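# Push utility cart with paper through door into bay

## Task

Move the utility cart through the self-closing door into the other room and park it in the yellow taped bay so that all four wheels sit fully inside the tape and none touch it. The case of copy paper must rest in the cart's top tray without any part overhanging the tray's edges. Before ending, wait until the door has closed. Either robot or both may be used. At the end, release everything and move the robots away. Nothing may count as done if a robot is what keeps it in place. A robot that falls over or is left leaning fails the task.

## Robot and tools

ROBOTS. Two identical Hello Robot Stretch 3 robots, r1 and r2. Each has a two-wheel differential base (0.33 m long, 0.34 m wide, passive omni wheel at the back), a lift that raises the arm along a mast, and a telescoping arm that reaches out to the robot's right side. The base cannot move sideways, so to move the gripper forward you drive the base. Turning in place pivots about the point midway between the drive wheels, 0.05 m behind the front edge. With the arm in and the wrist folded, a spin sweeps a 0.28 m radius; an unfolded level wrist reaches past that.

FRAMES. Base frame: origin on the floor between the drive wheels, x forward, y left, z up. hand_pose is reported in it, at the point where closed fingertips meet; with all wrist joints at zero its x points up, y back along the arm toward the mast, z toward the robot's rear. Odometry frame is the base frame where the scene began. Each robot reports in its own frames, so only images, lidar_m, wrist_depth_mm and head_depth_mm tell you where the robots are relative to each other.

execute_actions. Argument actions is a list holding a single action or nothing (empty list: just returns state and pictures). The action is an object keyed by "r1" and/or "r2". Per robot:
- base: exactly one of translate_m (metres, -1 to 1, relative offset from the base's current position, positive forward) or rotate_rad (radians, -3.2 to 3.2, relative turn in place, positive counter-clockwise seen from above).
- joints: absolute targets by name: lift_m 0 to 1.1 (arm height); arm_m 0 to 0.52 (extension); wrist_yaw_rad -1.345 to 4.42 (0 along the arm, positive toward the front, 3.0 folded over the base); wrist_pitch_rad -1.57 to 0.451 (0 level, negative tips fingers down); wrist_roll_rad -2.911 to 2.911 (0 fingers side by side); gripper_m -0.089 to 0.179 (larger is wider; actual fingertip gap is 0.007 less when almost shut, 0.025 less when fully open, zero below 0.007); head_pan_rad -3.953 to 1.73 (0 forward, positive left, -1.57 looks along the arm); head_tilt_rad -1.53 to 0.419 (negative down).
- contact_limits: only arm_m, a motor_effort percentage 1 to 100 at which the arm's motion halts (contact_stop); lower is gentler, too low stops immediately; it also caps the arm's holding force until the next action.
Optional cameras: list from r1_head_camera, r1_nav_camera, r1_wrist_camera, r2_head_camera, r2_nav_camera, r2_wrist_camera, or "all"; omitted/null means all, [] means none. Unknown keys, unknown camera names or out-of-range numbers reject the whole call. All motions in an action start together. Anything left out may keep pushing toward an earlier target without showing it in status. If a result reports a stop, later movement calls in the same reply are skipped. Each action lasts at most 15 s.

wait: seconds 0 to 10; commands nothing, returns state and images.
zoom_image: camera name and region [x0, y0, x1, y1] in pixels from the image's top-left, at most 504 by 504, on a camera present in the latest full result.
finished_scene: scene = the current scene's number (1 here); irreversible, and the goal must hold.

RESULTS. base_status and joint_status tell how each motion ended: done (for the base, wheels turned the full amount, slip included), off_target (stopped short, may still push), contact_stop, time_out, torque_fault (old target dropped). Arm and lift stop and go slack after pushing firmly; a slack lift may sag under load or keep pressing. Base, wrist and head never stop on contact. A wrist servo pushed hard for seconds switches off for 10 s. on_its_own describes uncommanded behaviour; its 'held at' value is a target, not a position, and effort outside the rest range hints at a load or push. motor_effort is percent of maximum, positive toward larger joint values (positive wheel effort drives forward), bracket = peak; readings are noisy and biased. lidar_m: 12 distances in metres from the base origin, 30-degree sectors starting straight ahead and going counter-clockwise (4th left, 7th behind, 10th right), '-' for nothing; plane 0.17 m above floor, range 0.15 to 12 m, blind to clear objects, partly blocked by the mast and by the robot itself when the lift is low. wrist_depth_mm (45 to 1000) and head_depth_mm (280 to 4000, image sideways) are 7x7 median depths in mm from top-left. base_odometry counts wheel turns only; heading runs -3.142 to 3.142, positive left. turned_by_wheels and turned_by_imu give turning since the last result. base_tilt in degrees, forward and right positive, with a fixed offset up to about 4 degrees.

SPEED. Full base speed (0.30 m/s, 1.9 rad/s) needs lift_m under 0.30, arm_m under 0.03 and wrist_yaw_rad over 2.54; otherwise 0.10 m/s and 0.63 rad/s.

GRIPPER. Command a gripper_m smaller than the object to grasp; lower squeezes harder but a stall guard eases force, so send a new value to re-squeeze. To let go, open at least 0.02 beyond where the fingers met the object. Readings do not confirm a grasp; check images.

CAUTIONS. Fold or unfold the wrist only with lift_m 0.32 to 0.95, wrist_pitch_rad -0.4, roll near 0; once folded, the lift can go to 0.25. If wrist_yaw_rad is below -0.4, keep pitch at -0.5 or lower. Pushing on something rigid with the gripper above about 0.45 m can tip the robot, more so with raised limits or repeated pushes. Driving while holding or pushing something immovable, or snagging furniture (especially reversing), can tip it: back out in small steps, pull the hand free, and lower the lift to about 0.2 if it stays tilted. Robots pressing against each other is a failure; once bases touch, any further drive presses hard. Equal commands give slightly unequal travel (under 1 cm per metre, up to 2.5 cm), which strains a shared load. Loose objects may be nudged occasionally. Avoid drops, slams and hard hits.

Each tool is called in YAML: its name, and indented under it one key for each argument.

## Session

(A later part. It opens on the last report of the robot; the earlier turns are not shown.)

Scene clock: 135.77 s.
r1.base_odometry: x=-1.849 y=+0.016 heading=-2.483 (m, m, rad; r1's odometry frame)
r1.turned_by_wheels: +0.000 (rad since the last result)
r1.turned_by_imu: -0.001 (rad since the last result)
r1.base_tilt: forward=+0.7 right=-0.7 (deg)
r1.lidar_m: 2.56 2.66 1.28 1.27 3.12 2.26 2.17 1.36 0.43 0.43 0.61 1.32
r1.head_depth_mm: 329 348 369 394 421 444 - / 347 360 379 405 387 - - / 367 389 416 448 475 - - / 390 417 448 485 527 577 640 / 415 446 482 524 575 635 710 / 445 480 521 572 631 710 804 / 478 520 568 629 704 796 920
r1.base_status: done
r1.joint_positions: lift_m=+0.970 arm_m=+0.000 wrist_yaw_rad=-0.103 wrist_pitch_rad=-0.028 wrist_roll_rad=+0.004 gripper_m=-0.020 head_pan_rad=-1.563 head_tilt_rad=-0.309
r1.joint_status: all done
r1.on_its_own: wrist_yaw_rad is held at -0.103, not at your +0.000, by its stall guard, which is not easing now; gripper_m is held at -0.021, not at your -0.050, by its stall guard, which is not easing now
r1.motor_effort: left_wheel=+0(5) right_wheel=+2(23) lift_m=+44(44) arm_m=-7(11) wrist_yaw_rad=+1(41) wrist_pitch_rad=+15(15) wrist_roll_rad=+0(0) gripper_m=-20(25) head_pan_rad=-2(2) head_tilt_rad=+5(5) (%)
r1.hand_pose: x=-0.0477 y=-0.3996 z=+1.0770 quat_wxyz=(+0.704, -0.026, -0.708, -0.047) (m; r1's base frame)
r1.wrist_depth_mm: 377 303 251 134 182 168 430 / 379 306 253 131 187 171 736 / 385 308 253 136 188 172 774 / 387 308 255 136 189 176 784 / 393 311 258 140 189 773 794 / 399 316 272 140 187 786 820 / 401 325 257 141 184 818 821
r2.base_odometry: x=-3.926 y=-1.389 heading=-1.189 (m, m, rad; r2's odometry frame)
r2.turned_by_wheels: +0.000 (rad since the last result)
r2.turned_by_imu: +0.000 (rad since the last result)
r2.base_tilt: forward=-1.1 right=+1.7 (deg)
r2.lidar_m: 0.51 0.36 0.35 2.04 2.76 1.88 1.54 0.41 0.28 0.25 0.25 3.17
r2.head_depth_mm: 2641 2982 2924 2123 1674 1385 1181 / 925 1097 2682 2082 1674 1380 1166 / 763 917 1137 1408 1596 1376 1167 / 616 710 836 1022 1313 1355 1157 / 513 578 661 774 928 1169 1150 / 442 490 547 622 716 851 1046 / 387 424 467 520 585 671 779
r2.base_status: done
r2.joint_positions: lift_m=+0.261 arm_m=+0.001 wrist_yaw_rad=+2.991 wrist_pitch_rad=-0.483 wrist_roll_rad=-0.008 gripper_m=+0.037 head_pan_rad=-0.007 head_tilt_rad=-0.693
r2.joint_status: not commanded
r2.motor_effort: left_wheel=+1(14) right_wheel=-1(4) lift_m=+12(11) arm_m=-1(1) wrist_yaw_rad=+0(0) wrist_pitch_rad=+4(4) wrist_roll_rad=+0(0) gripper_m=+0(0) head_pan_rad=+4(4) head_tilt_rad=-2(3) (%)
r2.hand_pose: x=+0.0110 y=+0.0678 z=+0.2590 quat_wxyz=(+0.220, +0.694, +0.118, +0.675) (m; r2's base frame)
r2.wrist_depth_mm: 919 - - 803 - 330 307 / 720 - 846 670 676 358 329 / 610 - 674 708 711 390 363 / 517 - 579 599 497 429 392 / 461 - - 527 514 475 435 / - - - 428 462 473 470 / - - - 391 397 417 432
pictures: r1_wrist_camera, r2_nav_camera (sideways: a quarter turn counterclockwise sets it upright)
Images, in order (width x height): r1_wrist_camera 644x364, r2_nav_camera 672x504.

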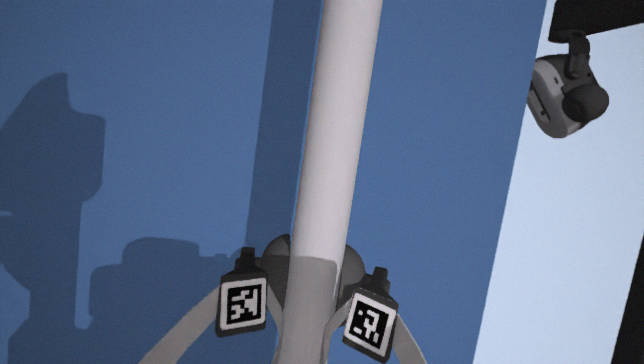

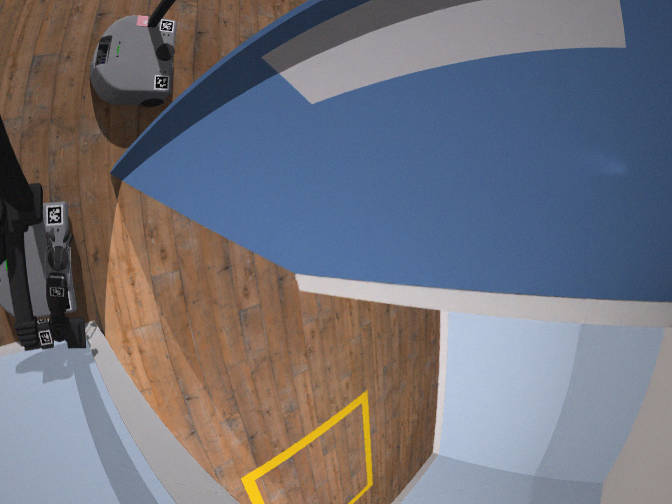

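execute_actions:
  actions:
    - {"r2":{"base":{"translate_m":0.33}}}
  cameras: []

execute_actions:
  actions:
    - {"r1":{"joints":{"gripper_m":0.12}}}
  cameras: []

execute_actions:
  actions:
    - {"r1":{"joints":{"lift_m":0.8}}}
  cameras: ["r1_wrist_camera"]

execute_actions:
  actions:
    - {"r1":{"base":{"translate_m":1},"joints":{"wrist_yaw_rad":0}}}
  cameras: []

execute_actions:
  actions:
    - {"r1":{"base":{"translate_m":0.45},"joints":{"lift_m":0.97}},"r2":{"base":{"translate_m":0.25},"joints":{"lift_m":0.33}}}
  cameras: []

execute_actions:
  actions:
    - {"r1":{"base":{"rotate_rad":-1.57}},"r2":{"base":{"translate_m":0.3}}}
  cameras: ["r1_wrist_camera","r2_nav_camera","r1_nav_camera"]

Scene clock: 152.30 s.
r1.base_odometry: x=-1.849 y=+0.016 heading=-2.483 (m, m, rad; r1's odometry frame)
r1.turned_by_wheels: +0.000 (rad since the last result)
r1.turned_by_imu: -0.002 (rad since the last result)
r1.base_tilt: forward=+0.7 right=-0.7 (deg)
r1.lidar_m: 2.56 2.65 1.28 1.27 3.09 2.26 2.17 1.36 0.43 0.44 0.62 1.33
r1.head_depth_mm: 328 348 369 393 421 444 - / 347 359 379 405 387 - - / 367 389 417 448 475 - - / 389 416 448 485 526 578 640 / 415 446 483 524 574 636 712 / 445 481 521 572 632 708 806 / 478 521 569 627 703 796 922
r1.base_status: not commanded
r1.joint_positions: lift_m=+0.970 arm_m=+0.000 wrist_yaw_rad=-0.103 wrist_pitch_rad=-0.028 wrist_roll_rad=+0.004 gripper_m=-0.020 head_pan_rad=-1.563 head_tilt_rad=-0.309
r1.joint_status: not commanded
r1.on_its_own: wrist_yaw_rad is held at -0.103, not at your +0.000, by its stall guard, which is not easing now; gripper_m is held at -0.021, not at your -0.050, by its stall guard, which is not easing now
r1.motor_effort: left_wheel=+0(0) right_wheel=+2(2) lift_m=+44(44) arm_m=-6(6) wrist_yaw_rad=+0(0) wrist_pitch_rad=+15(16) wrist_roll_rad=+0(0) gripper_m=-20(20) head_pan_rad=-1(3) head_tilt_rad=+5(5) (%)
r1.hand_pose: x=-0.0477 y=-0.3996 z=+1.0770 quat_wxyz=(+0.704, -0.026, -0.708, -0.047) (m; r1's base frame)
r1.wrist_depth_mm: 377 303 251 134 182 167 741 / 379 306 253 132 187 171 756 / 381 308 253 136 188 172 766 / 388 309 255 136 188 176 785 / 387 312 258 140 190 781 800 / 396 314 272 139 187 799 821 / 398 328 257 141 184 822 838
r2.base_odometry: x=-3.803 y=-1.695 heading=-1.189 (m, m, rad; r2's odometry frame)
r2.turned_by_wheels: +0.000 (rad since the last result)
r2.turned_by_imu: +0.001 (rad since the last result)
r2.base_tilt: forward=-1.2 right=+1.8 (deg)
r2.lidar_m: 0.29 0.20 0.19 0.20 0.27 2.23 1.38 0.34 0.32 3.15 3.22 0.83
r2.head_depth_mm: 651 771 2766 2130 1686 1381 1183 / 535 683 835 1056 1615 1366 1179 / 405 486 605 804 1118 1343 1161 / 325 376 444 542 695 974 1133 / 289 307 351 409 493 615 821 / - - 296 329 380 450 550 / - - - 292 310 354 414
r2.base_status: done
r2.joint_positions: lift_m=+0.261 arm_m=+0.001 wrist_yaw_rad=+2.991 wrist_pitch_rad=-0.483 wrist_roll_rad=-0.008 gripper_m=+0.037 head_pan_rad=-0.007 head_tilt_rad=-0.693
r2.joint_status: not commanded
r2.motor_effort: left_wheel=+1(13) right_wheel=-1(4) lift_m=+12(12) arm_m=-1(1) wrist_yaw_rad=-1(1) wrist_pitch_rad=+4(4) wrist_roll_rad=+0(0) gripper_m=+0(0) head_pan_rad=+4(4) head_tilt_rad=-3(3) (%)
r2.hand_pose: x=+0.0110 y=+0.0678 z=+0.2590 quat_wxyz=(+0.220, +0.694, +0.118, +0.675) (m; r2's base frame)
r2.wrist_depth_mm: 898 - 252 231 214 197 185 / 727 - 282 255 233 215 199 / 608 - 315 283 256 235 216 / 512 - 354 317 285 258 236 / 458 - - 360 319 288 262 / - - - 416 359 324 289 / - - - 394 394 373 327
pictures: none
No camera images: the call's "cameras" was empty. Leave "cameras" out to get every camera's image.

Scene clock: 154.23 s.
r1.base_odometry: x=-1.849 y=+0.016 heading=-2.483 (m, m, rad; r1's odometry frame)
r1.turned_by_wheels: +0.000 (rad since the last result)
r1.turned_by_imu: +0.000 (rad since the last result)
r1.base_tilt: forward=+0.7 right=-0.7 (deg)
r1.lidar_m: 2.56 2.65 1.28 1.27 3.11 2.27 2.18 1.36 0.45 0.46 0.64 1.33
r1.head_depth_mm: 350 371 394 420 446 475 - / 369 381 355 381 408 - - / 389 414 443 476 513 - - / 412 440 473 511 549 609 675 / 437 470 508 551 602 667 745 / 466 504 546 597 659 734 835 / 499 543 593 652 729 821 945
r1.base_status: not commanded
r1.joint_positions: lift_m=+0.970 arm_m=+0.000 wrist_yaw_rad=-0.106 wrist_pitch_rad=-0.025 wrist_roll_rad=+0.004 gripper_m=+0.120 head_pan_rad=-1.563 head_tilt_rad=-0.309
r1.joint_status: all done
r1.on_its_own: wrist_yaw_rad is held at -0.103, not at your +0.000, by its stall guard, which is not easing now
r1.motor_effort: left_wheel=+1(0) right_wheel=+2(2) lift_m=+44(44) arm_m=-6(6) wrist_yaw_rad=+2(5) wrist_pitch_rad=+14(15) wrist_roll_rad=+0(0) gripper_m=+0(81) head_pan_rad=-3(3) head_tilt_rad=+5(6) (%)
r1.hand_pose: x=-0.0484 y=-0.3995 z=+1.0780 quat_wxyz=(+0.704, -0.028, -0.708, -0.046) (m; r1's base frame)
r1.wrist_depth_mm: 400 329 275 238 203 191 743 / 407 333 279 240 205 194 747 / 406 336 279 242 208 199 771 / 412 338 281 243 213 765 788 / 414 349 284 163 214 769 798 / 425 - 282 232 220 793 816 / 444 345 288 232 221 810 841
r2.base_odometry: x=-3.803 y=-1.695 heading=-1.189 (m, m, rad; r2's odometry frame)
r2.turned_by_wheels: +0.000 (rad since the last result)
r2.turned_by_imu: +0.000 (rad since the last result)
r2.base_tilt: forward=-1.1 right=+1.8 (deg)
r2.lidar_m: 0.26 0.18 0.17 0.18 0.23 2.23 1.37 0.34 0.32 3.15 3.22 0.83
r2.head_depth_mm: 652 770 2792 2107 1683 1379 1186 / 523 682 834 1051 1608 1374 1171 / 386 465 584 785 1125 1353 1161 / 311 353 418 513 660 928 1131 / - 297 325 379 456 570 761 / - - 287 308 348 411 500 / - - - - 295 321 373
r2.base_status: not commanded
r2.joint_positions: lift_m=+0.261 arm_m=+0.001 wrist_yaw_rad=+2.991 wrist_pitch_rad=-0.483 wrist_roll_rad=-0.008 gripper_m=+0.037 head_pan_rad=-0.007 head_tilt_rad=-0.693
r2.joint_status: not commanded
r2.motor_effort: left_wheel=+2(12) right_wheel=-1(3) lift_m=+12(12) arm_m=-1(1) wrist_yaw_rad=-1(0) wrist_pitch_rad=+4(4) wrist_roll_rad=-1(0) gripper_m=+1(0) head_pan_rad=+4(5) head_tilt_rad=-3(2) (%)
r2.hand_pose: x=+0.0110 y=+0.0678 z=+0.2590 quat_wxyz=(+0.220, +0.694, +0.118, +0.675) (m; r2's base frame)
r2.wrist_depth_mm: 924 - 227 210 195 182 171 / 722 - 253 231 213 198 184 / 606 - 285 257 234 216 201 / 512 - 319 288 263 239 219 / 462 - - 325 293 266 243 / - - - 387 330 303 271 / - - - 393 385 349 308
pictures: none
No camera images: the call's "cameras" was empty. Leave "cameras" out to get every camera's image.

Scene clock: 156.60 s.
r1.base_odometry: x=-1.849 y=+0.016 heading=-2.483 (m, m, rad; r1's odometry frame)
r1.turned_by_wheels: +0.000 (rad since the last result)
r1.turned_by_imu: -0.001 (rad since the last result)
r1.base_tilt: forward=+0.7 right=-0.7 (deg)
r1.lidar_m: 2.56 2.66 1.28 1.27 3.12 2.26 2.17 1.36 0.45 0.46 0.64 1.33
r1.head_depth_mm: 350 371 393 420 450 484 527 / 369 380 355 381 412 476 564 / 389 415 443 477 515 559 615 / 412 441 473 512 556 610 683 / 437 470 507 550 604 667 744 / 466 503 545 597 660 735 833 / 500 543 592 652 726 822 946
r1.base_status: not commanded
r1.joint_positions: lift_m=+0.800 arm_m=+0.000 wrist_yaw_rad=-0.106 wrist_pitch_rad=-0.023 wrist_roll_rad=+0.004 gripper_m=+0.120 head_pan_rad=-1.563 head_tilt_rad=-0.309
r1.joint_status: all done
r1.on_its_own: wrist_yaw_rad is held at -0.103, not at your +0.000, by its stall guard, which is not easing now
r1.motor_effort: left_wheel=+1(1) right_wheel=+1(1) lift_m=+25(41) arm_m=-6(6) wrist_yaw_rad=+3(2) wrist_pitch_rad=+13(13) wrist_roll_rad=+0(0) gripper_m=+0(0) head_pan_rad=-4(2) head_tilt_rad=+5(5) (%)
r1.hand_pose: x=-0.0484 y=-0.3996 z=+0.9091 quat_wxyz=(+0.704, -0.029, -0.708, -0.046) (m; r1's base frame)
r1.wrist_depth_mm: 404 330 276 239 203 190 742 / 406 332 278 241 205 195 756 / 407 334 281 241 209 198 768 / 411 337 281 243 209 756 787 / 416 349 284 244 215 783 807 / 425 - 282 246 219 802 823 / 446 345 288 248 220 819 846
r2.base_odometry: x=-3.803 y=-1.695 heading=-1.189 (m, m, rad; r2's odometry frame)
r2.turned_by_wheels: +0.000 (rad since the last result)
r2.turned_by_imu: +0.000 (rad since the last result)
r2.base_tilt: forward=-1.1 right=+1.6 (deg)
r2.lidar_m: 0.26 0.18 0.17 0.18 0.23 2.22 1.37 0.35 0.32 3.16 3.21 0.83
r2.head_depth_mm: 653 769 2791 2119 1670 1380 1179 / 523 681 833 1051 1606 1381 1171 / 386 465 583 783 1122 1351 1165 / 311 353 419 512 660 932 1133 / - 298 326 380 456 572 760 / - - 288 308 348 410 501 / - - - - 295 321 373
r2.base_status: not commanded
r2.joint_positions: lift_m=+0.261 arm_m=+0.001 wrist_yaw_rad=+2.991 wrist_pitch_rad=-0.483 wrist_roll_rad=-0.008 gripper_m=+0.037 head_pan_rad=-0.007 head_tilt_rad=-0.693
r2.joint_status: not commanded
r2.motor_effort: left_wheel=+2(2) right_wheel=-1(1) lift_m=+12(12) arm_m=+0(1) wrist_yaw_rad=+0(0) wrist_pitch_rad=+4(4) wrist_roll_rad=+0(0) gripper_m=+0(0) head_pan_rad=+4(3) head_tilt_rad=-3(3) (%)
r2.hand_pose: x=+0.0110 y=+0.0678 z=+0.2590 quat_wxyz=(+0.220, +0.694, +0.118, +0.675) (m; r2's base frame)
r2.wrist_depth_mm: 925 - 227 210 194 182 171 / 719 - 252 231 213 198 184 / 612 - 284 255 235 215 201 / 511 - 321 290 261 238 220 / 461 - - 323 292 265 243 / - - - 388 329 302 272 / - - - 390 387 348 309
pictures: r1_wrist_camera
Images, in order (width x height): r1_wrist_camera 644x364.

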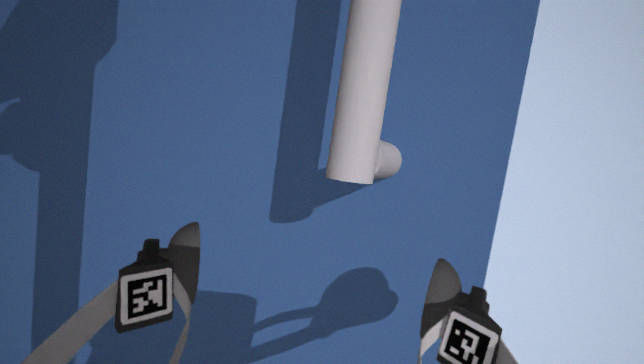

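Scene clock: 168.03 s.
r1.base_odometry: x=-2.640 y=-0.596 heading=-2.483 (m, m, rad; r1's odometry frame)
r1.turned_by_wheels: +0.000 (rad since the last result)
r1.turned_by_imu: +0.000 (rad since the last result)
r1.base_tilt: forward=+0.7 right=-0.7 (deg)
r1.lidar_m: 1.56 1.62 2.20 1.23 1.22 3.29 3.15 0.99 0.95 0.94 0.97 1.32
r1.head_depth_mm: 772 819 870 932 1005 1087 1177 / 777 826 884 945 1020 1100 1219 / 777 826 882 945 1019 1105 1209 / 778 827 884 945 1020 1103 1211 / 779 828 885 946 1020 1104 1205 / 776 826 881 941 1018 1103 1208 / 776 827 882 943 1018 1102 1205
r1.base_status: done
r1.joint_positions: lift_m=+0.800 arm_m=+0.000 wrist_yaw_rad=-0.003 wrist_pitch_rad=-0.023 wrist_roll_rad=+0.004 gripper_m=+0.120 head_pan_rad=-1.563 head_tilt_rad=-0.309
r1.joint_status: all done
r1.motor_effort: left_wheel=+1(5) right_wheel=+1(6) lift_m=+25(25) arm_m=-6(6) wrist_yaw_rad=+2(3) wrist_pitch_rad=+13(13) wrist_roll_rad=+0(0) gripper_m=+0(1) head_pan_rad=-2(3) head_tilt_rad=+5(5) (%)
r1.hand_pose: x=-0.0222 y=-0.4010 z=+0.9091 quat_wxyz=(+0.706, +0.007, -0.708, -0.009) (m; r1's base frame)
r1.wrist_depth_mm: 678 682 674 679 670 641 562 / 691 681 693 687 676 637 567 / 702 698 702 698 694 638 565 / 714 705 701 708 698 642 558 / 723 724 708 717 707 639 569 / 737 - 732 734 724 643 570 / 742 750 741 740 733 615 568
r2.base_odometry: x=-3.803 y=-1.695 heading=-1.189 (m, m, rad; r2's odometry frame)
r2.turned_by_wheels: +0.000 (rad since the last result)
r2.turned_by_imu: +0.002 (rad since the last result)
r2.base_tilt: forward=-1.1 right=+1.8 (deg)
r2.lidar_m: 0.26 0.18 0.17 0.18 0.23 2.23 1.37 0.35 0.32 3.14 3.20 0.83
r2.head_depth_mm: 650 768 2792 2118 1679 1391 1175 / 523 679 830 1051 1625 1387 1170 / 386 465 584 782 1125 1348 1166 / 311 354 418 512 662 929 1131 / - 296 326 380 457 568 764 / - - 287 308 348 411 501 / - - - - 295 321 372
r2.base_status: not commanded
r2.joint_positions: lift_m=+0.261 arm_m=+0.001 wrist_yaw_rad=+2.991 wrist_pitch_rad=-0.483 wrist_roll_rad=-0.008 gripper_m=+0.037 head_pan_rad=-0.007 head_tilt_rad=-0.693
r2.joint_status: not commanded
r2.motor_effort: left_wheel=+2(3) right_wheel=-1(1) lift_m=+11(11) arm_m=-1(1) wrist_yaw_rad=+0(1) wrist_pitch_rad=+4(4) wrist_roll_rad=-1(0) gripper_m=+0(0) head_pan_rad=+3(3) head_tilt_rad=-3(3) (%)
r2.hand_pose: x=+0.0110 y=+0.0678 z=+0.2590 quat_wxyz=(+0.220, +0.694, +0.118, +0.675) (m; r2's base frame)
r2.wrist_depth_mm: 924 - 228 210 194 182 171 / 725 - 252 230 213 198 184 / 614 - 285 259 235 217 200 / 515 - 318 289 262 238 220 / 460 - - 324 292 266 243 / - - - 385 328 303 272 / - - - 389 390 346 308
pictures: none
No camera images: the call's "cameras" was empty. Leave "cameras" out to get every camera's image.

Scene clock: 173.50 s.
r1.base_odometry: x=-2.996 y=-0.872 heading=-2.483 (m, m, rad; r1's odometry frame)
r1.turned_by_wheels: +0.000 (rad since the last result)
r1.turned_by_imu: +0.000 (rad since the last result)
r1.base_tilt: forward=+0.7 right=-0.7 (deg)
r1.lidar_m: 1.12 1.16 1.58 4.26 1.51 3.74 1.44 1.20 0.97 0.93 0.97 1.17
r1.head_depth_mm: 773 824 882 942 1003 1084 - / 774 826 878 940 1006 - - / 773 823 878 941 1012 - - / 775 823 881 941 1003 1103 1202 / 776 822 877 938 1003 1102 1200 / 774 820 876 940 1014 1102 1198 / 774 822 874 938 1015 1101 1207
r1.base_status: done
r1.joint_positions: lift_m=+0.970 arm_m=+0.000 wrist_yaw_rad=-0.003 wrist_pitch_rad=-0.023 wrist_roll_rad=+0.004 gripper_m=+0.120 head_pan_rad=-1.563 head_tilt_rad=-0.309
r1.joint_status: all done
r1.motor_effort: left_wheel=+0(5) right_wheel=+1(5) lift_m=+44(47) arm_m=-6(6) wrist_yaw_rad=+3(2) wrist_pitch_rad=+12(13) wrist_roll_rad=+0(0) gripper_m=+0(1) head_pan_rad=-2(3) head_tilt_rad=+5(5) (%)
r1.hand_pose: x=-0.0222 y=-0.4010 z=+1.0785 quat_wxyz=(+0.706, +0.007, -0.708, -0.009) (m; r1's base frame)
r1.wrist_depth_mm: 666 670 662 673 670 667 669 / 687 684 683 680 673 677 669 / 694 692 689 692 695 691 690 / 713 702 697 711 697 700 691 / 710 713 722 716 713 711 696 / 737 - 722 717 719 704 711 / 744 736 731 743 731 724 721
r2.base_odometry: x=-3.709 y=-1.927 heading=-1.189 (m, m, rad; r2's odometry frame)
r2.turned_by_wheels: +0.000 (rad since the last result)
r2.turned_by_imu: +0.001 (rad since the last result)
r2.base_tilt: forward=-1.1 right=+1.8 (deg)
r2.lidar_m: 0.21 0.17 0.17 0.18 0.27 2.49 1.25 0.52 3.05 3.13 3.19 0.45
r2.head_depth_mm: 338 431 555 684 1629 1396 1181 / 294 333 423 577 795 1300 1167 / - 292 328 413 562 884 1145 / - - 291 323 407 549 850 / - - - - 318 400 536 / - - - - - 316 393 / - - - - - - 313
r2.base_status: done
r2.joint_positions: lift_m=+0.329 arm_m=+0.001 wrist_yaw_rad=+2.991 wrist_pitch_rad=-0.483 wrist_roll_rad=-0.008 gripper_m=+0.037 head_pan_rad=-0.007 head_tilt_rad=-0.693
r2.joint_status: all done
r2.motor_effort: left_wheel=+5(41) right_wheel=-1(2) lift_m=+35(36) arm_m=-1(1) wrist_yaw_rad=+0(0) wrist_pitch_rad=+4(4) wrist_roll_rad=+0(0) gripper_m=+0(0) head_pan_rad=+4(4) head_tilt_rad=-3(2) (%)
r2.hand_pose: x=+0.0110 y=+0.0677 z=+0.3277 quat_wxyz=(+0.220, +0.694, +0.118, +0.675) (m; r2's base frame)
r2.wrist_depth_mm: 362 - 245 212 188 168 154 / 423 - 272 234 204 181 163 / 673 - 308 259 223 197 175 / 595 - 344 289 245 214 189 / 523 536 - 340 268 234 204 / 472 - - 372 294 259 225 / - - - 424 368 290 248
pictures: none
No camera images: the call's "cameras" was empty. Leave "cameras" out to get every camera's image.

Scene clock: 177.73 s.
r1.base_odometry: x=-2.996 y=-0.872 heading=+2.230 (m, m, rad; r1's odometry frame)
r1.turned_by_wheels: -1.570 (rad since the last result)
r1.turned_by_imu: -1.574 (rad since the last result)
r1.base_tilt: forward=+0.6 right=-0.7 (deg)
r1.lidar_m: 0.93 0.97 1.17 1.12 1.16 1.58 4.25 1.41 3.74 1.05 1.04 0.97
r1.head_depth_mm: 3095 3289 3502 3524 2480 1817 - / 3078 3281 3472 3604 2525 - - / 3098 3303 3469 3584 2467 - - / 958 989 1062 1125 1205 1297 1364 / 899 953 1004 1072 1131 1231 1328 / 869 918 974 1030 1095 1174 1254 / 838 881 930 987 1046 1116 1191
r1.base_status: done
r1.joint_positions: lift_m=+0.970 arm_m=+0.000 wrist_yaw_rad=-0.002 wrist_pitch_rad=-0.023 wrist_roll_rad=+0.004 gripper_m=+0.120 head_pan_rad=-1.563 head_tilt_rad=-0.309
r1.joint_status: not commanded
r1.motor_effort: left_wheel=+2(6) right_wheel=-2(6) lift_m=+44(44) arm_m=-6(6) wrist_yaw_rad=+2(2) wrist_pitch_rad=+12(12) wrist_roll_rad=+0(0) gripper_m=+0(0) head_pan_rad=-2(3) head_tilt_rad=+5(5) (%)
r1.hand_pose: x=-0.0220 y=-0.4010 z=+1.0785 quat_wxyz=(+0.706, +0.007, -0.708, -0.009) (m; r1's base frame)
r1.wrist_depth_mm: 637 687 760 827 - - - / 655 702 772 847 - - - / 658 711 788 864 - - - / 675 733 816 - - - - / 690 744 832 - - - - / 703 - 848 - - - - / 699 789 869 - - - -
r2.base_odometry: x=-3.598 y=-2.205 heading=-1.189 (m, m, rad; r2's odometry frame)
r2.turned_by_wheels: +0.000 (rad since the last result)
r2.turned_by_imu: +0.001 (rad since the last result)
r2.base_tilt: forward=-1.1 right=+1.8 (deg)
r2.lidar_m: 0.15 - 0.15 0.18 0.62 2.81 1.10 0.80 3.32 3.11 0.38 0.16
r2.head_depth_mm: - - - - - 319 585 / - - - - - - 395 / - - - - - - 333 / - - - - - - 298 / - - - - - - - / - - - - - - - / - - - - - - -
r2.base_status: done
r2.joint_positions: lift_m=+0.329 arm_m=+0.001 wrist_yaw_rad=+2.991 wrist_pitch_rad=-0.483 wrist_roll_rad=-0.008 gripper_m=+0.037 head_pan_rad=-0.007 head_tilt_rad=-0.693
r2.joint_status: not commanded
r2.motor_effort: left_wheel=+11(41) right_wheel=-1(2) lift_m=+35(35) arm_m=-1(1) wrist_yaw_rad=+0(0) wrist_pitch_rad=+4(4) wrist_roll_rad=+0(0) gripper_m=-1(0) head_pan_rad=+4(4) head_tilt_rad=-2(3) (%)
r2.hand_pose: x=+0.0110 y=+0.0677 z=+0.3277 quat_wxyz=(+0.220, +0.694, +0.118, +0.675) (m; r2's base frame)
r2.wrist_depth_mm: - - 338 223 166 133 111 / 860 - 386 240 177 139 115 / 719 - 435 260 187 145 119 / 611 - 512 292 200 153 124 / 527 532 - 352 207 161 130 / 475 - - 336 211 171 136 / - - - 352 268 181 142
pictures: r1_nav_camera (sideways: a quarter turn counterclockwise sets it upright), r1_wrist_camera, r2_nav_camera (sideways: a quarter turn counterclockwise sets it upright)
Images, in order (width x height): r1_nav_camera 672x504, r1_wrist_camera 644x364, r2_nav_camera 672x504.

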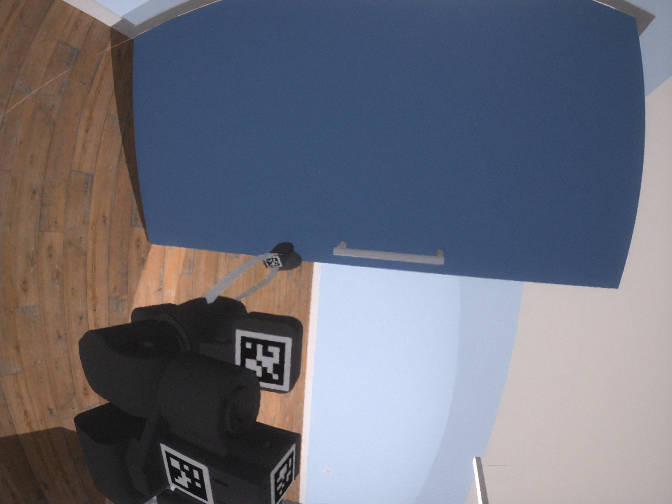

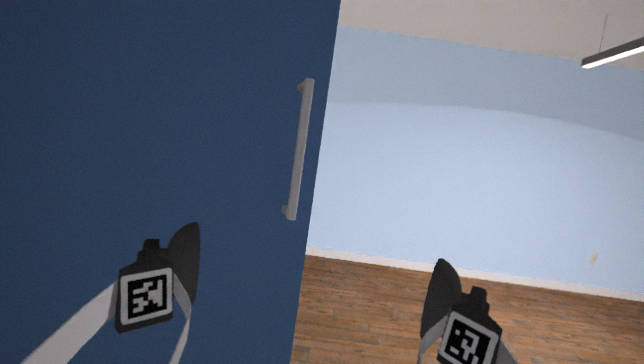

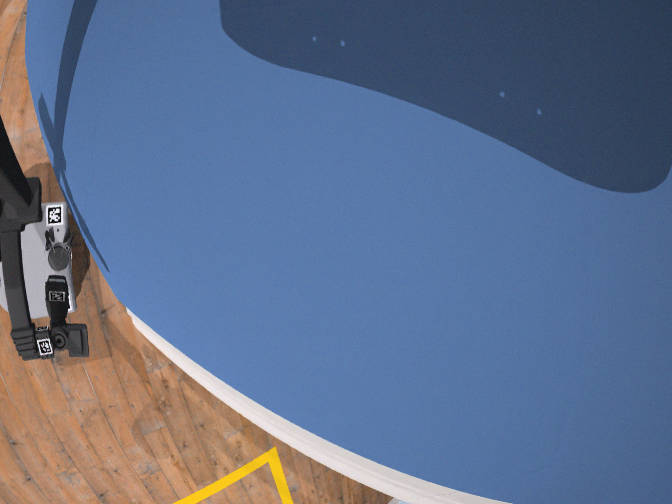

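execute_actions:
  actions:
    - {"r1":{"base":{"translate_m":0.06},"joints":{"arm_m":0.3}},"r2":{"base":{"translate_m":0.08},"joints":{"head_pan_rad":-1.4}}}
  cameras: ["r1_wrist_camera","r2_nav_camera","r2_head_camera"]

Scene clock: 185.07 s.
r1.base_odometry: x=-3.033 y=-0.824 heading=+2.230 (m, m, rad; r1's odometry frame)
r1.turned_by_wheels: +0.000 (rad since the last result)
r1.turned_by_imu: -0.001 (rad since the last result)
r1.base_tilt: forward=+0.7 right=-0.7 (deg)
r1.lidar_m: 0.87 0.90 1.16 1.12 1.16 1.58 4.24 1.46 3.75 0.89 0.89 0.91
r1.head_depth_mm: 3079 3265 3488 - 2149 1765 1408 / 3035 3271 3546 - 2184 1786 1419 / 763 802 852 - 1017 1077 1174 / 746 792 846 898 975 1050 1140 / 734 779 830 885 950 1023 1107 / 722 768 813 870 928 999 1086 / 710 749 799 852 910 979 1059
r1.base_status: done
r1.joint_positions: lift_m=+0.970 arm_m=+0.300 wrist_yaw_rad=-0.002 wrist_pitch_rad=-0.023 wrist_roll_rad=+0.004 gripper_m=+0.120 head_pan_rad=-1.563 head_tilt_rad=-0.309
r1.joint_status: all done
r1.motor_effort: left_wheel=+2(7) right_wheel=-2(4) lift_m=+44(44) arm_m=+6(5) wrist_yaw_rad=+2(2) wrist_pitch_rad=+13(12) wrist_roll_rad=+0(0) gripper_m=+0(0) head_pan_rad=-3(3) head_tilt_rad=+5(5) (%)
r1.hand_pose: x=-0.0218 y=-0.7002 z=+1.0785 quat_wxyz=(+0.706, +0.008, -0.708, -0.009) (m; r1's base frame)
r1.wrist_depth_mm: 307 319 334 346 364 - - / 312 324 339 352 370 - - / 317 330 344 359 - - - / 325 336 352 364 - - - / 330 341 362 370 - - - / 337 - 366 376 - - - / 340 357 376 386 - - -
r2.base_odometry: x=-3.568 y=-2.279 heading=-1.188 (m, m, rad; r2's odometry frame)
r2.turned_by_wheels: +0.000 (rad since the last result)
r2.turned_by_imu: +0.003 (rad since the last result)
r2.base_tilt: forward=-1.2 right=+1.8 (deg)
r2.lidar_m: - - 0.15 0.19 4.24 2.90 1.05 0.87 3.32 3.10 0.18 0.15
r2.head_depth_mm: 2622 2965 2879 2130 1673 1392 1179 / 2620 2941 2828 2111 1668 1380 1179 / 2616 2987 2810 2066 1665 1363 1171 / 2685 3034 2782 2041 1620 1357 1156 / 2681 3004 2768 2024 1619 1344 1153 / 2720 3091 2669 2011 1608 1334 1127 / 2719 3193 2644 1979 1547 463 371
r2.base_status: done
r2.joint_positions: lift_m=+0.329 arm_m=+0.001 wrist_yaw_rad=+2.991 wrist_pitch_rad=-0.483 wrist_roll_rad=-0.008 gripper_m=+0.037 head_pan_rad=-1.393 head_tilt_rad=-0.693
r2.joint_status: all done
r2.motor_effort: left_wheel=+12(78) right_wheel=-1(2) lift_m=+35(35) arm_m=-1(0) wrist_yaw_rad=+0(0) wrist_pitch_rad=+4(4) wrist_roll_rad=+0(0) gripper_m=-1(0) head_pan_rad=-5(50) head_tilt_rad=-2(3) (%)
r2.hand_pose: x=+0.0110 y=+0.0677 z=+0.3277 quat_wxyz=(+0.220, +0.694, +0.118, +0.675) (m; r2's base frame)
r2.wrist_depth_mm: - - 489 231 152 113 90 / 858 - 568 247 159 116 92 / 714 - 671 264 165 120 95 / 605 - 635 291 173 124 97 / 526 529 - 353 174 128 99 / 471 - - 313 172 133 102 / - - - 306 218 137 105
pictures: r1_wrist_camera, r2_head_camera (sideways: a quarter turn clockwise sets it upright), r2_nav_camera (sideways: a quarter turn counterclockwise sets it upright)
Images, in order (width x height): r1_wrist_camera 644x364, r2_head_camera 896x504, r2_nav_camera 672x504.

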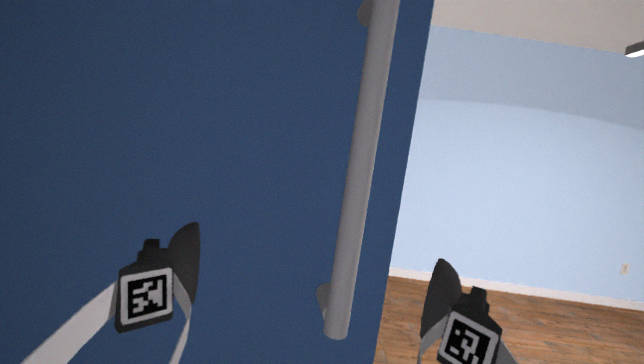

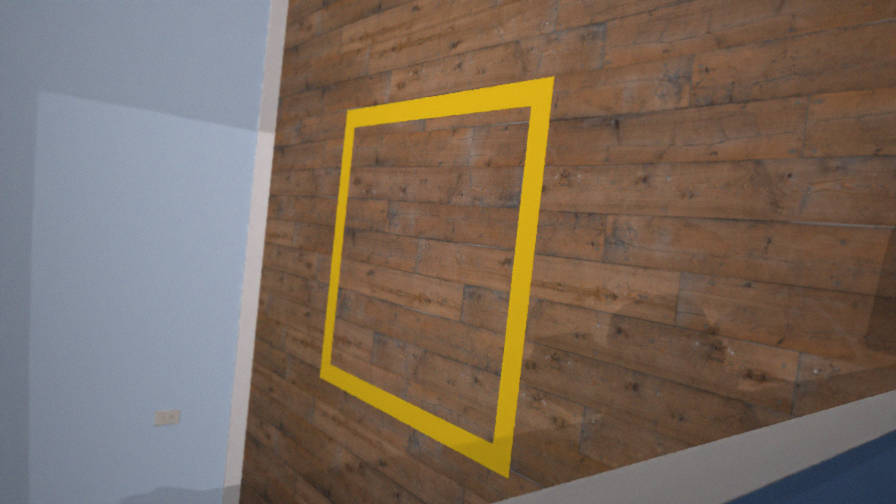

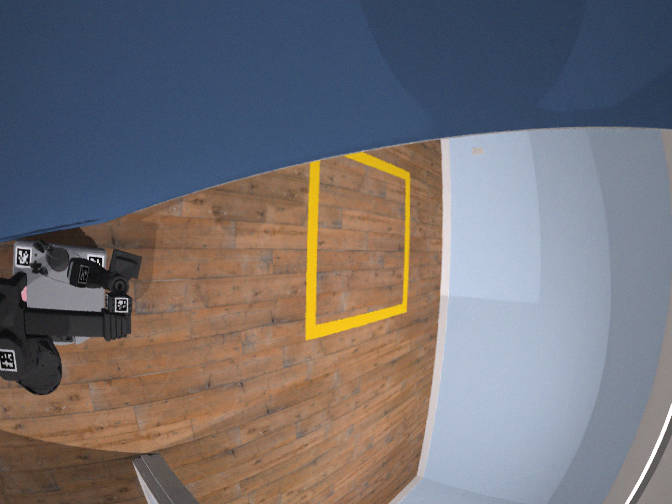

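execute_actions:
  actions:
    - {"r1":{"base":{"translate_m":-0.04},"joints":{"arm_m":0.465}}}
  cameras: ["r1_wrist_camera"]

execute_actions:
  actions:
    - {"r1":{"joints":{"gripper_m":-0.03}}}
  cameras: []

execute_actions:
  actions:
    - {"r1":{"joints":{"arm_m":0.25}},"r2":{"joints":{"lift_m":0.26,"head_pan_rad":1.5,"head_tilt_rad":-0.5}}}
  cameras: ["r1_wrist_camera","r2_nav_camera","r2_head_camera"]

Scene clock: 193.33 s.
r1.base_odometry: x=-3.008 y=-0.856 heading=+2.230 (m, m, rad; r1's odometry frame)
r1.turned_by_wheels: +0.000 (rad since the last result)
r1.turned_by_imu: -0.001 (rad since the last result)
r1.base_tilt: forward=+0.7 right=-0.7 (deg)
r1.lidar_m: 0.91 0.95 1.17 1.12 1.16 1.58 4.25 1.42 3.75 0.90 0.90 0.95
r1.head_depth_mm: 3090 3256 3464 - 2248 1745 1413 / 3104 3261 3454 3174 2380 1794 1417 / 2989 3230 877 - 1023 1111 1212 / 751 791 844 919 980 1055 1149 / 740 784 836 890 957 1031 1123 / 728 773 821 873 938 1009 1097 / 715 759 803 859 920 990 1071
r1.base_status: done
r1.joint_positions: lift_m=+0.970 arm_m=+0.465 wrist_yaw_rad=-0.002 wrist_pitch_rad=-0.023 wrist_roll_rad=+0.004 gripper_m=+0.120 head_pan_rad=-1.563 head_tilt_rad=-0.309
r1.joint_status: all done
r1.motor_effort: left_wheel=+3(3) right_wheel=-1(9) lift_m=+45(44) arm_m=+6(6) wrist_yaw_rad=+2(1) wrist_pitch_rad=+12(12) wrist_roll_rad=+0(0) gripper_m=+0(0) head_pan_rad=-2(3) head_tilt_rad=+5(5) (%)
r1.hand_pose: x=-0.0218 y=-0.8652 z=+1.0785 quat_wxyz=(+0.706, +0.008, -0.708, -0.009) (m; r1's base frame)
r1.wrist_depth_mm: 175 181 189 129 206 - - / 178 184 192 133 210 - - / 182 187 197 133 215 - - / 185 191 199 137 - - - / 188 193 204 137 - - - / 192 - 207 217 - - - / - 202 211 222 - - -
r2.base_odometry: x=-3.568 y=-2.279 heading=-1.188 (m, m, rad; r2's odometry frame)
r2.turned_by_wheels: +0.000 (rad since the last result)
r2.turned_by_imu: +0.001 (rad since the last result)
r2.base_tilt: forward=-1.1 right=+1.6 (deg)
r2.lidar_m: - - 0.15 0.18 4.21 2.90 1.05 0.87 3.30 3.09 0.18 0.15
r2.head_depth_mm: 2581 2946 2897 2097 1674 1386 1172 / 2600 2954 2860 2093 1665 1370 1175 / 2653 2991 2810 2091 1645 1369 1167 / 2662 3007 2752 2068 1623 1358 1159 / 2704 3043 2718 2026 1624 1352 1149 / 2736 3095 2671 2004 1598 1339 1122 / 2782 3143 2622 1971 1546 464 371
r2.base_status: not commanded
r2.joint_positions: lift_m=+0.329 arm_m=+0.001 wrist_yaw_rad=+2.991 wrist_pitch_rad=-0.483 wrist_roll_rad=-0.008 gripper_m=+0.037 head_pan_rad=-1.393 head_tilt_rad=-0.693
r2.joint_status: not commanded
r2.motor_effort: left_wheel=+12(12) right_wheel=+0(0) lift_m=+35(35) arm_m=-1(1) wrist_yaw_rad=-1(0) wrist_pitch_rad=+4(4) wrist_roll_rad=+0(0) gripper_m=+0(0) head_pan_rad=-3(4) head_tilt_rad=-3(3) (%)
r2.hand_pose: x=+0.0110 y=+0.0677 z=+0.3277 quat_wxyz=(+0.220, +0.694, +0.118, +0.675) (m; r2's base frame)
r2.wrist_depth_mm: - - 495 232 152 113 90 / 861 - 574 247 158 117 92 / 711 - 665 263 165 120 95 / 620 - 642 290 173 124 97 / 527 536 - 353 174 128 100 / 476 - - 309 173 133 102 / - - - 307 218 137 105
pictures: r1_wrist_camera
Images, in order (width x height): r1_wrist_camera 644x364.

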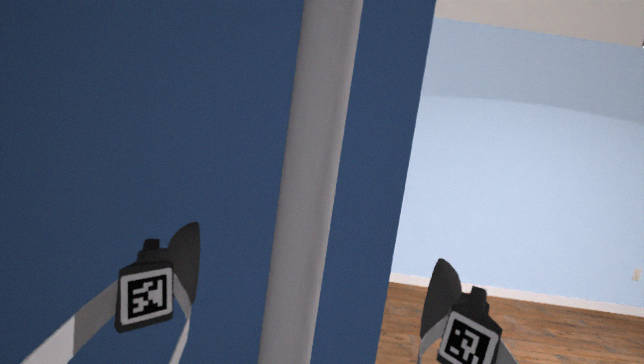

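Scene clock: 195.33 s.
r1.base_odometry: x=-3.008 y=-0.856 heading=+2.231 (m, m, rad; r1's odometry frame)
r1.turned_by_wheels: +0.000 (rad since the last result)
r1.turned_by_imu: +0.000 (rad since the last result)
r1.base_tilt: forward=+0.7 right=-0.7 (deg)
r1.lidar_m: 0.91 0.95 1.17 1.12 1.16 1.58 4.29 1.42 3.75 0.89 0.89 0.95
r1.head_depth_mm: 3073 3273 3474 - 2235 1757 1407 / 3091 3279 3483 3171 2395 1788 1412 / 3002 3168 866 - 1017 1108 1208 / 748 791 840 909 974 1052 1146 / 738 783 831 888 953 1030 1118 / 725 766 813 871 936 1008 1089 / 712 756 804 854 917 986 1068
r1.base_status: not commanded
r1.joint_positions: lift_m=+0.970 arm_m=+0.465 wrist_yaw_rad=+0.015 wrist_pitch_rad=-0.022 wrist_roll_rad=+0.004 gripper_m=-0.029 head_pan_rad=-1.563 head_tilt_rad=-0.309
r1.joint_status: all done
r1.on_its_own: wrist_yaw_rad is at rest, and its effort (-13) is outside its rest range (-12 to +12)
r1.motor_effort: left_wheel=+7(7) right_wheel=-13(14) lift_m=+44(44) arm_m=+2(6) wrist_yaw_rad=-13(13) wrist_pitch_rad=+12(12) wrist_roll_rad=+0(0) gripper_m=-24(100) head_pan_rad=-2(4) head_tilt_rad=+6(6) (%)
r1.hand_pose: x=-0.0175 y=-0.8655 z=+1.0787 quat_wxyz=(+0.706, +0.013, -0.708, -0.003) (m; r1's base frame)
r1.wrist_depth_mm: 173 178 185 125 200 - - / 176 181 188 128 204 - - / 179 185 192 128 208 - - / 182 188 195 133 213 - - / 186 192 199 132 - - - / 190 195 201 133 - - - / 193 198 209 136 - - -
r2.base_odometry: x=-3.568 y=-2.280 heading=-1.189 (m, m, rad; r2's odometry frame)
r2.turned_by_wheels: +0.000 (rad since the last result)
r2.turned_by_imu: +0.000 (rad since the last result)
r2.base_tilt: forward=-1.1 right=+1.7 (deg)
r2.lidar_m: - - 0.15 0.19 4.23 2.90 1.05 0.87 3.32 3.09 0.18 0.15
r2.head_depth_mm: 2603 2934 2862 2131 1679 1383 1180 / 2621 2945 2886 2111 1670 1384 1173 / 2626 3049 2754 2066 1651 1369 1161 / 2663 3029 2738 2051 1644 1349 1154 / 2715 3069 2692 2041 1625 1345 1151 / 2735 3089 2718 1996 1604 1333 1120 / 2747 3146 2650 1987 1547 463 371
r2.base_status: not commanded
r2.joint_positions: lift_m=+0.329 arm_m=+0.001 wrist_yaw_rad=+2.991 wrist_pitch_rad=-0.483 wrist_roll_rad=-0.008 gripper_m=+0.037 head_pan_rad=-1.393 head_tilt_rad=-0.693
r2.joint_status: not commanded
r2.motor_effort: left_wheel=+2(12) right_wheel=-1(0) lift_m=+36(35) arm_m=-1(1) wrist_yaw_rad=+0(0) wrist_pitch_rad=+4(4) wrist_roll_rad=+0(0) gripper_m=+0(0) head_pan_rad=-4(4) head_tilt_rad=-3(2) (%)
r2.hand_pose: x=+0.0110 y=+0.0677 z=+0.3277 quat_wxyz=(+0.220, +0.694, +0.118, +0.675) (m; r2's base frame)
r2.wrist_depth_mm: - - 505 235 154 114 91 / 857 - 577 251 160 117 93 / 709 - 682 266 166 121 95 / 613 - 636 293 174 125 98 / 521 533 - 360 175 129 100 / 471 - - 313 173 134 103 / - - - 309 220 138 106
pictures: none
No camera images: the call's "cameras" was empty. Leave "cameras" out to get every camera's image.

Scene clock: 198.17 s.
r1.base_odometry: x=-3.008 y=-0.856 heading=+2.230 (m, m, rad; r1's odometry frame)
r1.turned_by_wheels: +0.000 (rad since the last result)
r1.turned_by_imu: -0.001 (rad since the last result)
r1.base_tilt: forward=+0.7 right=-0.7 (deg)
r1.lidar_m: 0.91 0.95 1.16 1.12 1.16 1.58 4.27 1.42 3.75 0.70 0.73 0.95
r1.head_depth_mm: 3081 3241 3499 3588 2143 1768 1409 / 3095 3278 3504 3619 - 1773 1415 / 565 597 634 668 - 807 879 / 568 602 640 692 754 812 886 / 570 607 648 696 751 817 895 / 573 612 656 701 758 824 899 / 578 615 658 707 764 831 910
r1.base_status: not commanded
r1.joint_positions: lift_m=+0.970 arm_m=+0.251 wrist_yaw_rad=+0.013 wrist_pitch_rad=-0.024 wrist_roll_rad=+0.004 gripper_m=-0.020 head_pan_rad=-1.563 head_tilt_rad=-0.309
r1.joint_status: all done
r1.on_its_own: gripper_m is held at -0.021, not at your -0.030, by its stall guard, which is not easing now
r1.motor_effort: left_wheel=+5(7) right_wheel=-10(13) lift_m=+44(44) arm_m=-9(12) wrist_yaw_rad=-10(12) wrist_pitch_rad=+13(13) wrist_roll_rad=+0(0) gripper_m=-22(25) head_pan_rad=-3(3) head_tilt_rad=+5(6) (%)
r1.hand_pose: x=-0.0182 y=-0.6512 z=+1.0781 quat_wxyz=(+0.706, +0.013, -0.708, -0.004) (m; r1's base frame)
r1.wrist_depth_mm: 211 206 201 127 191 - - / 213 209 204 130 195 - - / 218 212 207 131 198 - - / 221 216 211 136 201 - - / 223 219 214 135 204 - - / 229 223 - 136 207 - - / 231 227 221 139 - - -
r2.base_odometry: x=-3.568 y=-2.280 heading=-1.189 (m, m, rad; r2's odometry frame)
r2.turned_by_wheels: +0.000 (rad since the last result)
r2.turned_by_imu: +0.000 (rad since the last result)
r2.base_tilt: forward=-1.0 right=+1.8 (deg)
r2.lidar_m: - 0.15 0.18 0.47 4.22 2.89 1.05 0.87 3.30 3.10 0.20 0.15
r2.head_depth_mm: - - - - - - - / 319 320 320 321 321 321 321 / 467 469 471 472 473 473 474 / - - 3781 895 890 898 905 / - - 2623 2432 1939 1532 1264 / - 2412 2307 2388 1919 1503 1248 / - - 3557 2475 1891 1492 1233
r2.base_status: not commanded
r2.joint_positions: lift_m=+0.261 arm_m=+0.001 wrist_yaw_rad=+2.991 wrist_pitch_rad=-0.483 wrist_roll_rad=-0.008 gripper_m=+0.037 head_pan_rad=+1.493 head_tilt_rad=-0.508
r2.joint_status: all done
r2.motor_effort: left_wheel=+2(2) right_wheel=+0(1) lift_m=+11(33) arm_m=-1(0) wrist_yaw_rad=+1(0) wrist_pitch_rad=+4(4) wrist_roll_rad=+0(0) gripper_m=+0(0) head_pan_rad=+4(49) head_tilt_rad=+3(16) (%)
r2.hand_pose: x=+0.0110 y=+0.0677 z=+0.2589 quat_wxyz=(+0.220, +0.694, +0.118, +0.675) (m; r2's base frame)
r2.wrist_depth_mm: 902 - - 593 278 184 137 / 719 - 860 602 283 185 138 / 602 - 676 618 284 186 138 / 515 - 580 547 289 187 139 / 462 - - 519 272 189 140 / - - - 431 257 190 141 / - - - 391 325 193 142
pictures: r1_wrist_camera, r2_head_camera (sideways: a quarter turn clockwise sets it upright), r2_nav_camera (sideways: a quarter turn counterclockwise sets it upright)
Images, in order (width x height): r1_wrist_camera 644x364, r2_head_camera 896x504, r2_nav_camera 672x504.

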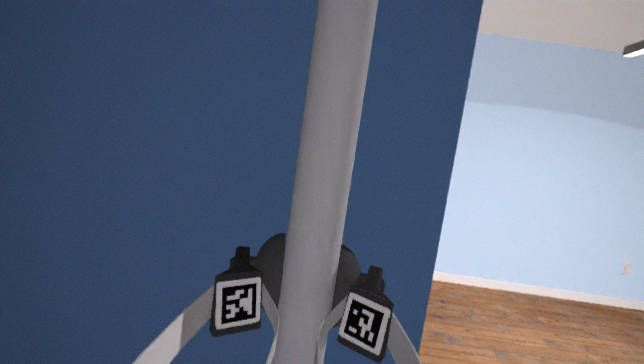

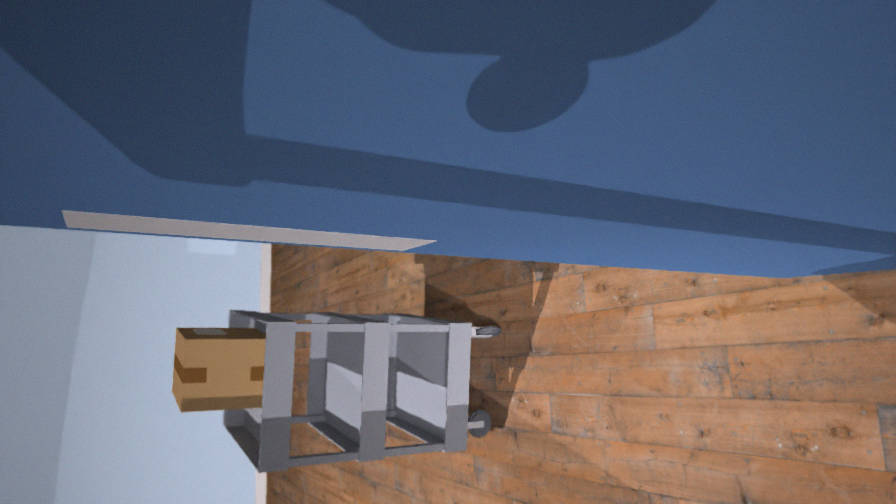

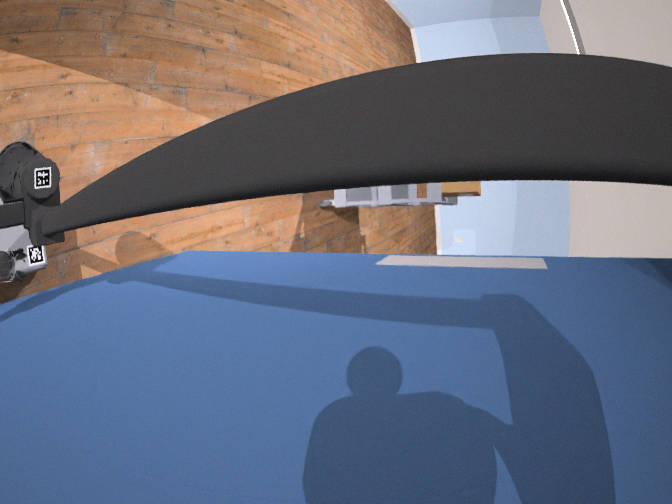

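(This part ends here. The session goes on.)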